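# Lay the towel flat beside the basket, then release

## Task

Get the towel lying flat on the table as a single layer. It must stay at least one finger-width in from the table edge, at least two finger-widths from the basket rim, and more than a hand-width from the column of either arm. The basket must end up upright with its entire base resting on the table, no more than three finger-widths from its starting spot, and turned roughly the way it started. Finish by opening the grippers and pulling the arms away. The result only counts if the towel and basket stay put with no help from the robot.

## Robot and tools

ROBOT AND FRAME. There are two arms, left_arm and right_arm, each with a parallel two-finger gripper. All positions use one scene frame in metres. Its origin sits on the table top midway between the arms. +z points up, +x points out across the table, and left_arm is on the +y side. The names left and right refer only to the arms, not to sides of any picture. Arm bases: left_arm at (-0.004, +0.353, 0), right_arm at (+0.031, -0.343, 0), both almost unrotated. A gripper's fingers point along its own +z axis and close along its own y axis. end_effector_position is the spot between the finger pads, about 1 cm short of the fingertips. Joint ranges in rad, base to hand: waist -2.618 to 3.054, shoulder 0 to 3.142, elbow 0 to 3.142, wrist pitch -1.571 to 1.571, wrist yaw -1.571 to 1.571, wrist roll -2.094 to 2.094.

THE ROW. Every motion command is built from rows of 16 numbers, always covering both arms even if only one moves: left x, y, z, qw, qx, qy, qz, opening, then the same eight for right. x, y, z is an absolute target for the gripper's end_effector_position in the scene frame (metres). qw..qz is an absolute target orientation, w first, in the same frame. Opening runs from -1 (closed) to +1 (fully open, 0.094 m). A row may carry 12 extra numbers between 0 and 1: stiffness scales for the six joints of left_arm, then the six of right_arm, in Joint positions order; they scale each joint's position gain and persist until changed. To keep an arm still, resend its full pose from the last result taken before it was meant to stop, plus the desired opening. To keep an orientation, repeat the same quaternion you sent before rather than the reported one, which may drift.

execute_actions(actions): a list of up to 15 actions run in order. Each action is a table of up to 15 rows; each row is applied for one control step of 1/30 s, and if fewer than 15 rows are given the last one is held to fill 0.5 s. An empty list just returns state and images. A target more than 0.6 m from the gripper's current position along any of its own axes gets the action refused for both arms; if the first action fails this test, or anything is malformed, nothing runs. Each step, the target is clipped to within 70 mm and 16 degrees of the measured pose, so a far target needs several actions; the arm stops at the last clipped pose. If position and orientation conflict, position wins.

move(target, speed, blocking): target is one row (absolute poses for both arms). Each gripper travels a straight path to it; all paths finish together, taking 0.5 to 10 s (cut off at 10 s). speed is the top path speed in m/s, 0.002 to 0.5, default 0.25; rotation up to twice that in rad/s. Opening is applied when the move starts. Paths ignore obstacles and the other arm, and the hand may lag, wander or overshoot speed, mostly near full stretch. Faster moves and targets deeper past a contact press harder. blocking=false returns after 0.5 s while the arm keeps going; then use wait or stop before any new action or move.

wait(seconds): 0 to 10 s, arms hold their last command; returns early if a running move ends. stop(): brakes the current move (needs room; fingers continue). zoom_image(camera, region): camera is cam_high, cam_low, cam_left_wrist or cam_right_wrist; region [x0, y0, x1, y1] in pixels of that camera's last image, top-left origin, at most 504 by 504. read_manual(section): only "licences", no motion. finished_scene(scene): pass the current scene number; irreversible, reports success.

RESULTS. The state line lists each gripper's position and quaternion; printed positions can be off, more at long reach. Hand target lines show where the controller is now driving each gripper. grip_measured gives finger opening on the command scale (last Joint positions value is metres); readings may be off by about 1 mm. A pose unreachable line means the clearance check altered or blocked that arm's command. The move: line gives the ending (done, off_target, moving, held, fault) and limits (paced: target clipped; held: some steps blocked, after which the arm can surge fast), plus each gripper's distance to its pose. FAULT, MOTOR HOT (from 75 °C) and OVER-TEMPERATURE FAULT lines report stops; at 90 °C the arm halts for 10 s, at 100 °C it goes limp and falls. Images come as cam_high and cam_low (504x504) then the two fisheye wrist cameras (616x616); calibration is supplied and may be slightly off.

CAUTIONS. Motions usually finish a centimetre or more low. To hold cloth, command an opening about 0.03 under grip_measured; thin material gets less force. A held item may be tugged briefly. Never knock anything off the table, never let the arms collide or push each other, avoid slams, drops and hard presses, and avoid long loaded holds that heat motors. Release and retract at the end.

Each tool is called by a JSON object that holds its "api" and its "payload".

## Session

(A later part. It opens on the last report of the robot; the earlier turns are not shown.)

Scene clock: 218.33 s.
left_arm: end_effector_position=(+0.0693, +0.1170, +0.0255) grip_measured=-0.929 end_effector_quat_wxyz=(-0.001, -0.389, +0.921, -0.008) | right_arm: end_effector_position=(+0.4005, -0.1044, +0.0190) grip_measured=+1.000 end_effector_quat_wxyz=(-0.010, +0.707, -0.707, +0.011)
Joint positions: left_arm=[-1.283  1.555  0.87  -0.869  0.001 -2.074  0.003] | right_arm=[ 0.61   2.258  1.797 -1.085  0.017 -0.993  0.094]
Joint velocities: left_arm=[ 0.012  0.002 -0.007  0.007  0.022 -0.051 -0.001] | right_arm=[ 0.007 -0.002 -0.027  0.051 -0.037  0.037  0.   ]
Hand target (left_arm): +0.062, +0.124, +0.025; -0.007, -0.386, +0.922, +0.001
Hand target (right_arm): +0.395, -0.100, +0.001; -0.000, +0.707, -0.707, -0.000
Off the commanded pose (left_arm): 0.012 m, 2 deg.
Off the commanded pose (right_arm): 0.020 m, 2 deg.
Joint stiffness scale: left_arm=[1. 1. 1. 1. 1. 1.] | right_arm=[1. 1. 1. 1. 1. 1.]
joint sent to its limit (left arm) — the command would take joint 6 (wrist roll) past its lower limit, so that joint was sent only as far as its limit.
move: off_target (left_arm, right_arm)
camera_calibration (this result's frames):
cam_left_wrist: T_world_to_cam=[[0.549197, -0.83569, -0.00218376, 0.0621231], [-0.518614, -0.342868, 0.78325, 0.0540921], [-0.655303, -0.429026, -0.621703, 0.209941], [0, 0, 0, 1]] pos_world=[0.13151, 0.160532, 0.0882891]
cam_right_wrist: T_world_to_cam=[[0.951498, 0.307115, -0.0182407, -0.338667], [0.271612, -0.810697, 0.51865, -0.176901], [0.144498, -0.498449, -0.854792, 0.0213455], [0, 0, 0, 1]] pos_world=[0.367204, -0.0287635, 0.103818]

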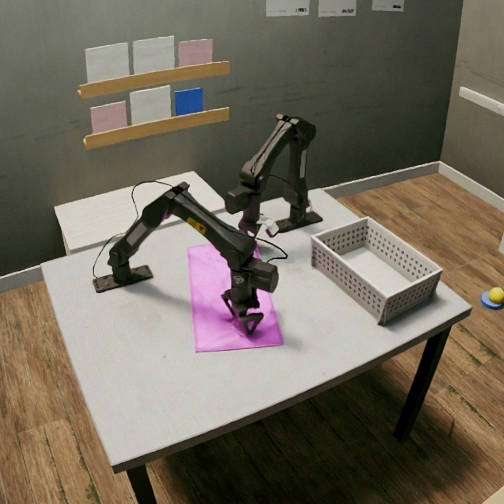

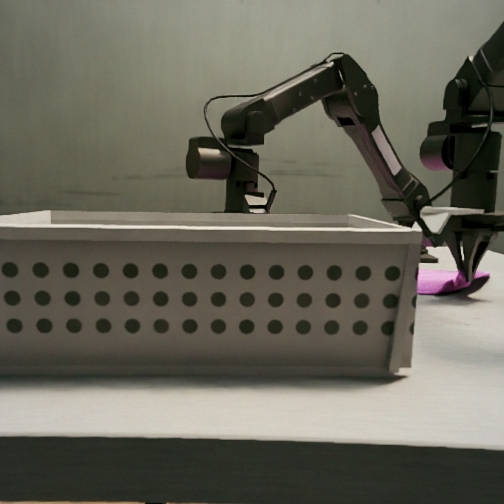

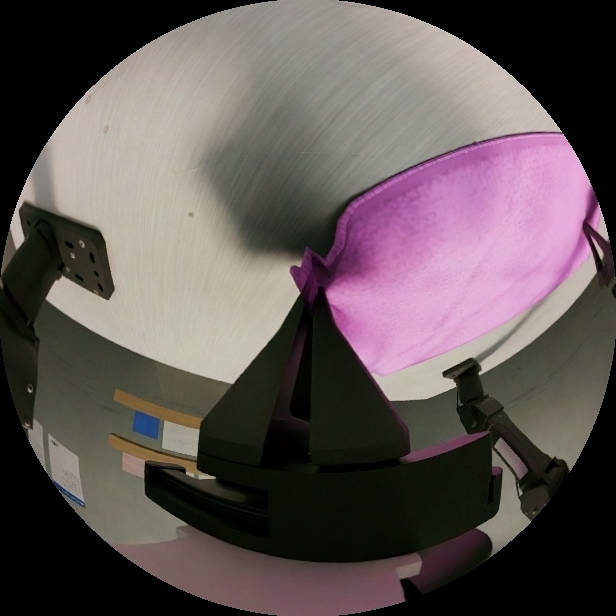

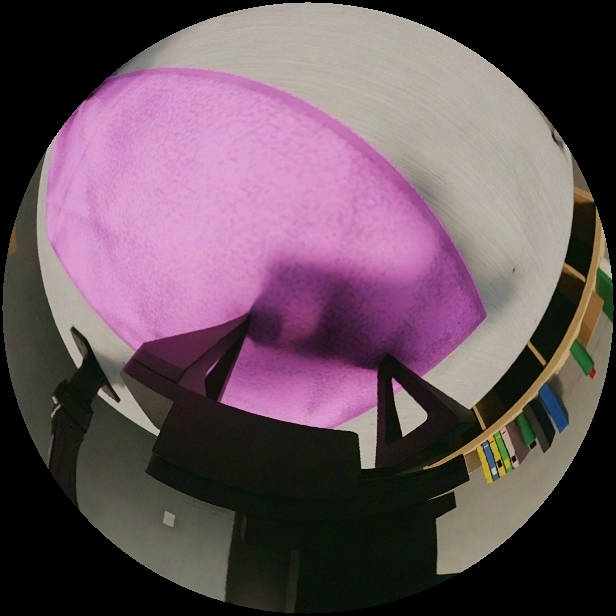

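{"api": "move", "payload": {"target": [0.069,0.12,0.006,0,0.389,-0.921,0,-1,0.395,-0.1,0.0,0,0.707,-0.707,0,1], "speed": 0.04}}

{"api": "move", "payload": {"target": [0.069,0.12,0.006,0,0.389,-0.921,0,0.2,0.395,-0.1,0.0,0,0.707,-0.707,0,1]}}

{"api": "move", "payload": {"target": [0.07,0.14,0.15,0,0.389,-0.921,0,0.2,0.4,-0.12,0.1,0,0.707,-0.707,0,1], "speed": 0.1}}

{"api": "move", "payload": {"target": [0.05,0.2,0.2,0,0.389,-0.921,0,1,0.35,-0.42,0.18,0,0.707,-0.707,0,1]}}

Scene clock: 232.83 s.
left_arm: end_effector_position=(+0.0703, +0.1139, +0.0127) grip_measured=-0.929 end_effector_quat_wxyz=(-0.001, -0.389, +0.921, -0.012) | right_arm: end_effector_position=(+0.4005, -0.1044, +0.0190) grip_measured=+1.000 end_effector_quat_wxyz=(-0.010, +0.707, -0.707, +0.011)
Joint positions: left_arm=[-1.283  1.586  0.843 -0.805  0.    -2.074  0.003] | right_arm=[ 0.61   2.258  1.797 -1.085  0.018 -0.993  0.094]
Joint velocities: left_arm=[-0.007 -0.022 -0.012  0.007 -0.066 -0.007 -0.001] | right_arm=[-0.012  0.012 -0.017 -0.007  0.022 -0.037  0.   ]
Hand target (left_arm): +0.069, +0.120, +0.006; -0.000, -0.389, +0.921, +0.000
Hand target (right_arm): +0.395, -0.100, +0.001; +0.000, +0.707, -0.707, +0.000
Off the commanded pose (left_arm): 0.009 m, 1 deg.
Off the commanded pose (right_arm): 0.020 m, 2 deg.
Joint stiffness scale: left_arm=[1. 1. 1. 1. 1. 1.] | right_arm=[1. 1. 1. 1. 1. 1.]
move: off_target (right_arm)
camera_calibration (this result's frames):
cam_left_wrist: T_world_to_cam=[[0.5492, -0.835679, 0.00451123, 0.0588452], [-0.520463, -0.33781, 0.784221, 0.0631237], [-0.653833, -0.433042, -0.620466, 0.201649], [0, 0, 0, 1]] pos_world=[0.132381, 0.157822, 0.0753481]
cam_right_wrist: T_world_to_cam=[[0.951504, 0.3071, -0.0181402, -0.338691], [0.271496, -0.810534, 0.518966, -0.1769], [0.144671, -0.498723, -0.854602, 0.021211], [0, 0, 0, 1]] pos_world=[0.367224, -0.028793, 0.103788]

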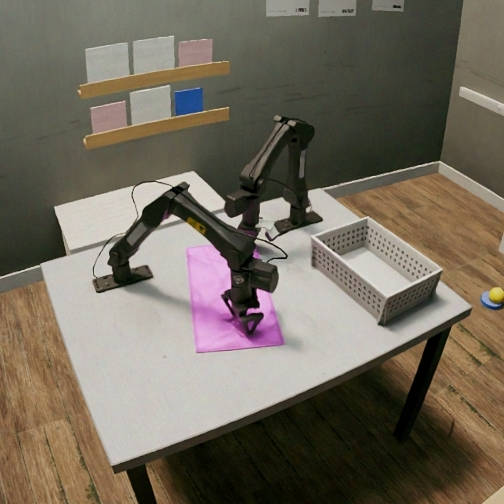

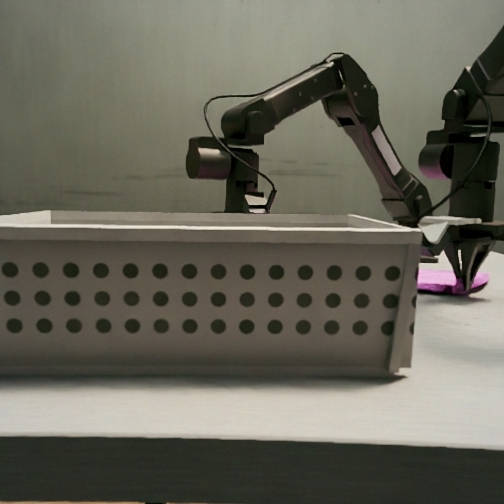

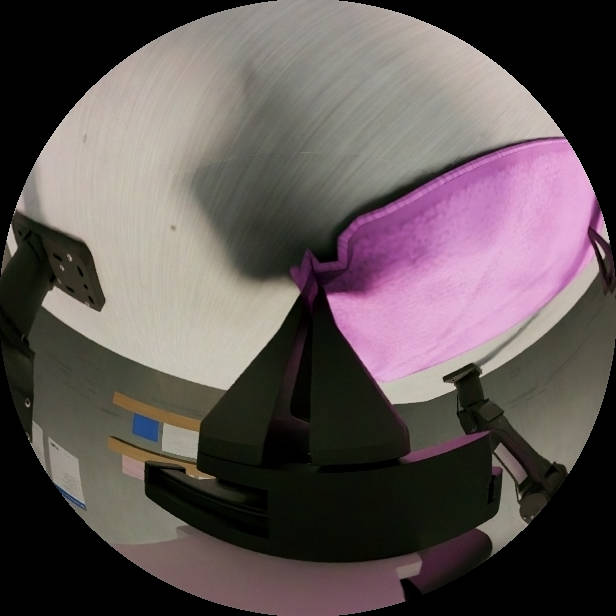

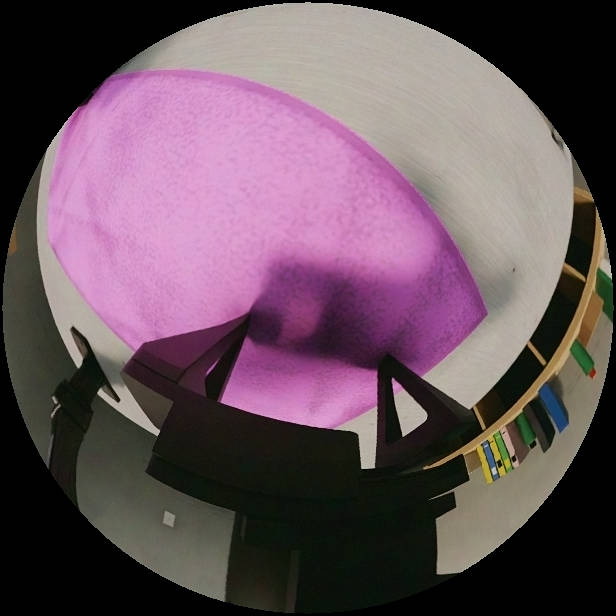

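Scene clock: 233.53 s.
left_arm: end_effector_position=(+0.0703, +0.1139, +0.0127) grip_measured=+0.198 end_effector_quat_wxyz=(-0.001, -0.389, +0.921, -0.012) | right_arm: end_effector_position=(+0.4006, -0.1045, +0.0190) grip_measured=+1.000 end_effector_quat_wxyz=(-0.010, +0.707, -0.707, +0.011)
Joint positions: left_arm=[-1.283  1.586  0.843 -0.805  0.    -2.074  0.056] | right_arm=[ 0.61   2.258  1.797 -1.085  0.018 -0.993  0.094]
Joint velocities: left_arm=[-0.007  0.007 -0.002  0.037 -0.066 -0.007  0.001] | right_arm=[-0.012  0.002 -0.027  0.022 -0.007  0.051  0.   ]
Hand target (left_arm): +0.069, +0.120, +0.006; -0.000, -0.389, +0.921, +0.000
Hand target (right_arm): +0.395, -0.100, +0.001; +0.000, +0.707, -0.707, +0.000
Off the commanded pose (left_arm): 0.009 m, 1 deg.
Off the commanded pose (right_arm): 0.020 m, 2 deg.
Joint stiffness scale: left_arm=[1. 1. 1. 1. 1. 1.] | right_arm=[1. 1. 1. 1. 1. 1.]
move: off_target (right_arm)
camera_calibration (this result's frames):
cam_left_wrist: T_world_to_cam=[[0.5492, -0.835679, 0.00451123, 0.0588452], [-0.520463, -0.33781, 0.784221, 0.0631237], [-0.653833, -0.433042, -0.620466, 0.201649], [0, 0, 0, 1]] pos_world=[0.132381, 0.157822, 0.0753481]
cam_right_wrist: T_world_to_cam=[[0.951511, 0.307086, -0.0180398, -0.338715], [0.27138, -0.81037, 0.519281, -0.176899], [0.144845, -0.498997, -0.854413, 0.0210765], [0, 0, 0, 1]] pos_world=[0.367245, -0.0288225, 0.103758]

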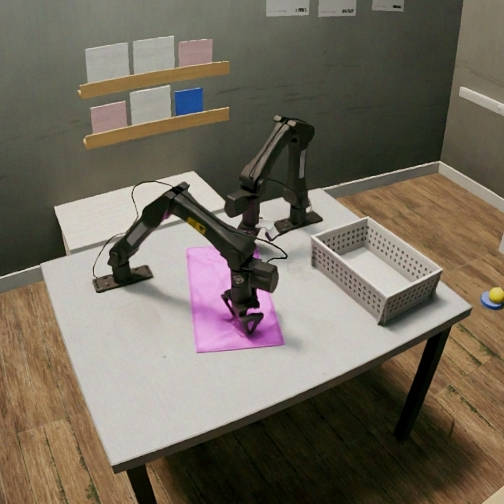

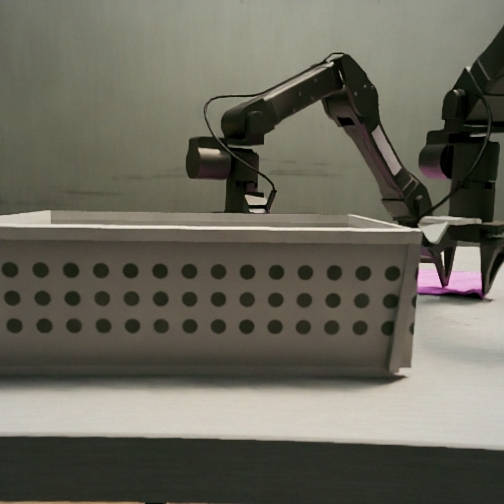

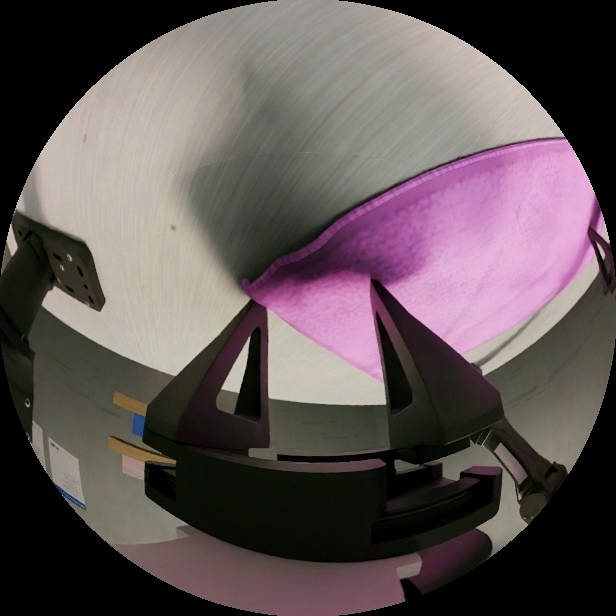

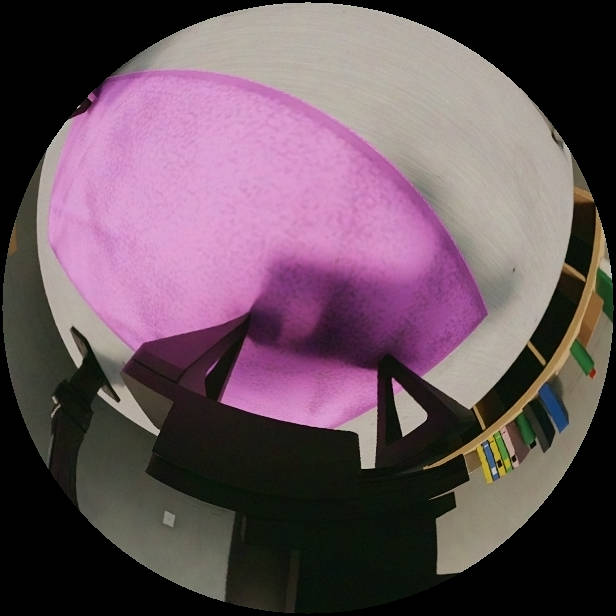

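Scene clock: 235.53 s.
left_arm: end_effector_position=(+0.0689, +0.1364, +0.1411) grip_measured=+0.198 end_effector_quat_wxyz=(+0.000, -0.389, +0.921, +0.007) | right_arm: end_effector_position=(+0.3972, -0.1204, +0.0869) grip_measured=+1.000 end_effector_quat_wxyz=(+0.013, +0.708, -0.706, +0.005)
Joint positions: left_arm=[-1.26   1.42   1.219 -1.383  0.    -2.051  0.056] | right_arm=[ 0.582  2.233  2.026 -1.388  0.015 -1.023  0.094]
Joint velocities: left_arm=[-0.007 -0.007  0.007 -0.051  0.007 -0.022  0.   ] | right_arm=[-0.002 -0.012 -0.002  0.022 -0.066 -0.007  0.   ]
Hand target (left_arm): +0.070, +0.138, +0.150; -0.001, -0.389, +0.921, -0.000
Hand target (right_arm): +0.399, -0.120, +0.100; -0.000, +0.707, -0.707, -0.000
Off the commanded pose (left_arm): 0.010 m, 1 deg.
Off the commanded pose (right_arm): 0.013 m, 2 deg.
Joint stiffness scale: left_arm=[1. 1. 1. 1. 1. 1.] | right_arm=[1. 1. 1. 1. 1. 1.]
move: off_target (right_arm)
camera_calibration (this result's frames):
cam_left_wrist: T_world_to_cam=[[0.549369, -0.835002, -0.0310574, 0.082774], [-0.511695, -0.365576, 0.777511, -0.0265719], [-0.660577, -0.411248, -0.628102, 0.288648], [0, 0, 0, 1]] pos_world=[0.131604, 0.178108, 0.204531]
cam_right_wrist: T_world_to_cam=[[0.948888, 0.308621, -0.0660671, -0.32398], [0.295898, -0.797079, 0.526412, -0.232895], [0.109801, -0.519055, -0.847659, 0.0826021], [0, 0, 0, 1]] pos_world=[0.367265, -0.042774, 0.171213]

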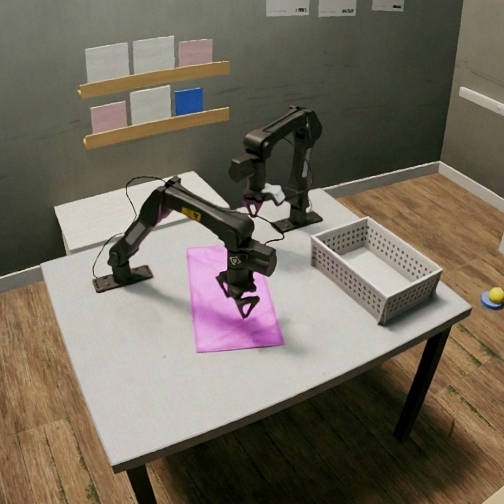

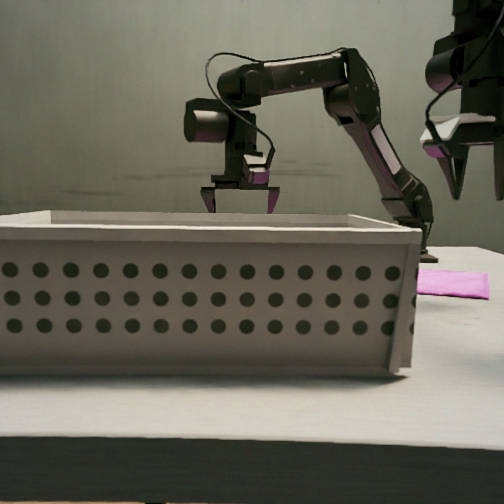

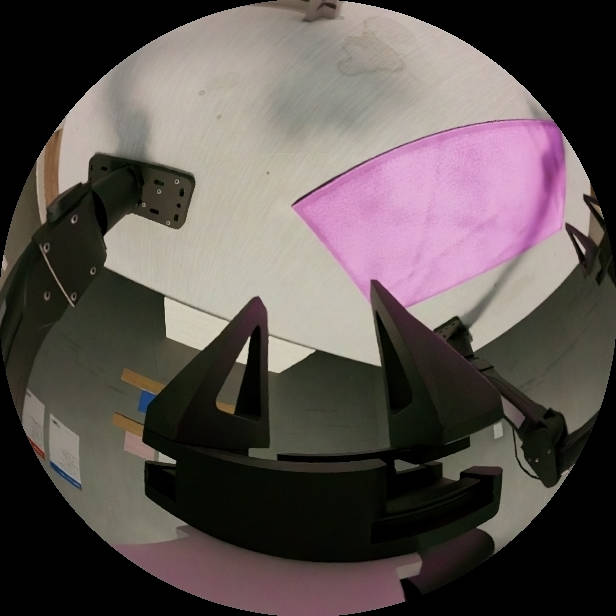

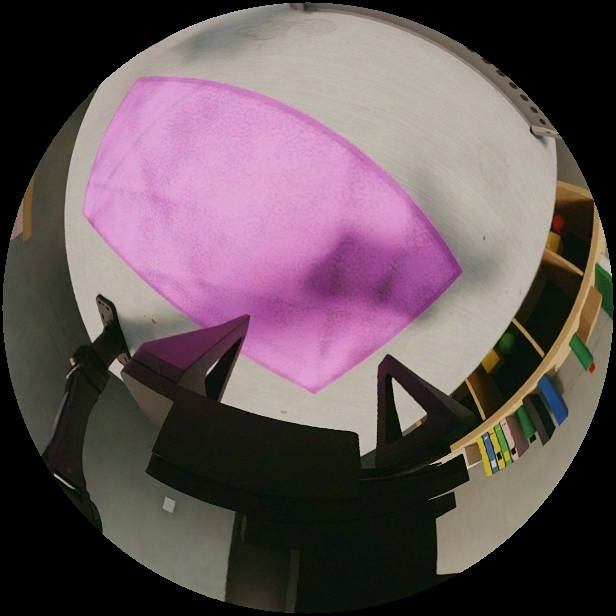

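Scene clock: 237.47 s.
left_arm: end_effector_position=(+0.0507, +0.1918, +0.1990) grip_measured=+1.000 end_effector_quat_wxyz=(-0.005, -0.388, +0.919, -0.065) | right_arm: end_effector_position=(+0.3428, -0.4186, +0.1712) grip_measured=+1.000 end_effector_quat_wxyz=(+0.008, +0.703, -0.711, -0.004)
Joint positions: left_arm=[-1.26   1.11   1.236 -1.565  0.    -2.051  0.094] | right_arm=[-0.205  1.785  1.716 -1.518  0.009 -1.794  0.094]
Joint velocities: left_arm=[-0.002  0.012 -0.017  0.007 -0.022 -0.007  0.   ] | right_arm=[-0.002 -0.007 -0.002 -0.007 -0.081 -0.007  0.   ]
Hand target (left_arm): +0.050, +0.198, +0.199; -0.005, -0.389, +0.919, -0.060
Hand target (right_arm): +0.343, -0.414, +0.178; +0.000, +0.707, -0.707, -0.007
Off the commanded pose (left_arm): 0.008 m, 8 deg.
Off the commanded pose (right_arm): 0.011 m, 1 deg.
Joint stiffness scale: left_arm=[1. 1. 1. 1. 1. 1.] | right_arm=[1. 1. 1. 1. 1. 1.]
joint sent to its limit (left arm) — the command would take joint 4 (wrist pitch) past its lower limit, so that joint was sent only as far as its limit.
move: off_target (left_arm, right_arm)
camera_calibration (this result's frames):
cam_left_wrist: T_world_to_cam=[[0.547622, -0.82969, 0.108278, 0.112173], [-0.547306, -0.257306, 0.796398, -0.0833763], [-0.632903, -0.495386, -0.595001, 0.343902], [0, 0, 0, 1]] pos_world=[0.110596, 0.241979, 0.258877]
cam_right_wrist: T_world_to_cam=[[0.953346, 0.294791, -0.0650384, -0.182248], [0.285856, -0.812277, 0.508421, -0.498739], [0.097049, -0.503293, -0.858649, 0.0180934], [0, 0, 0, 1]] pos_world=[0.314556, -0.342283, 0.257252]

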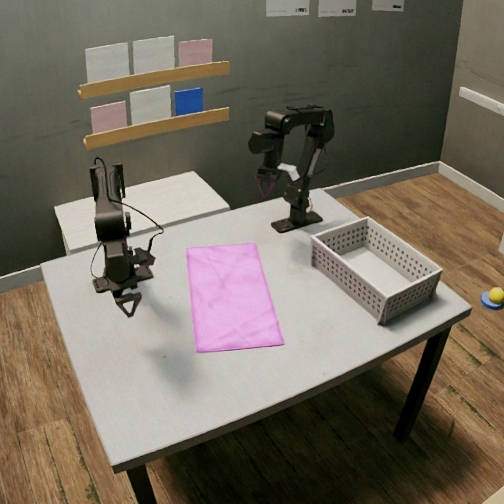

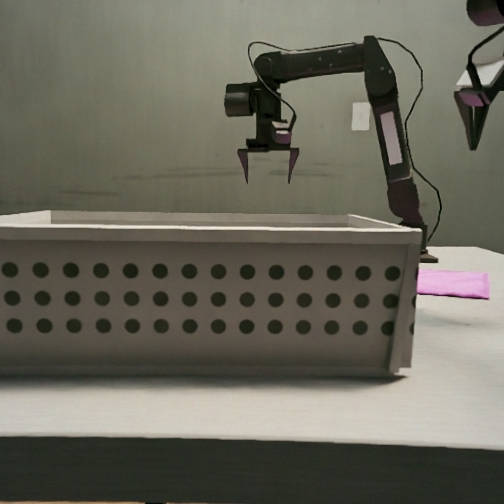

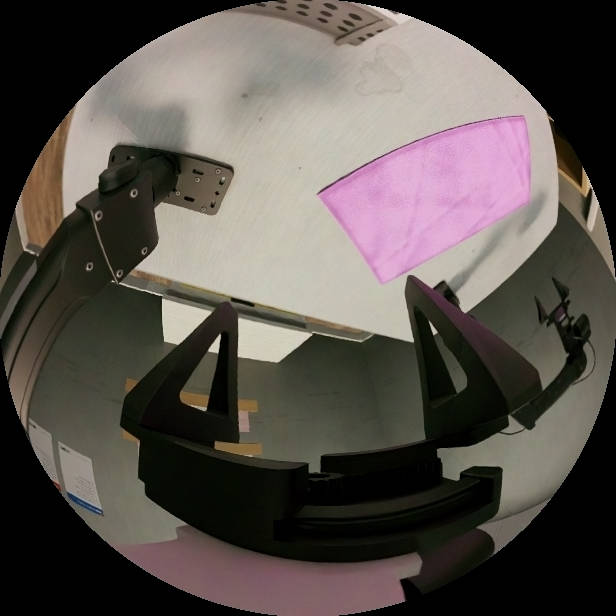

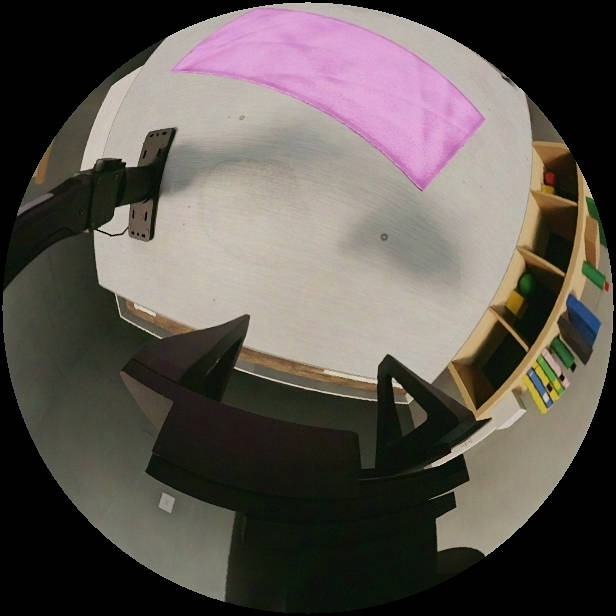

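{"api": "finished_scene", "payload": {"scene": 1}}

The scene is finished: the task was done.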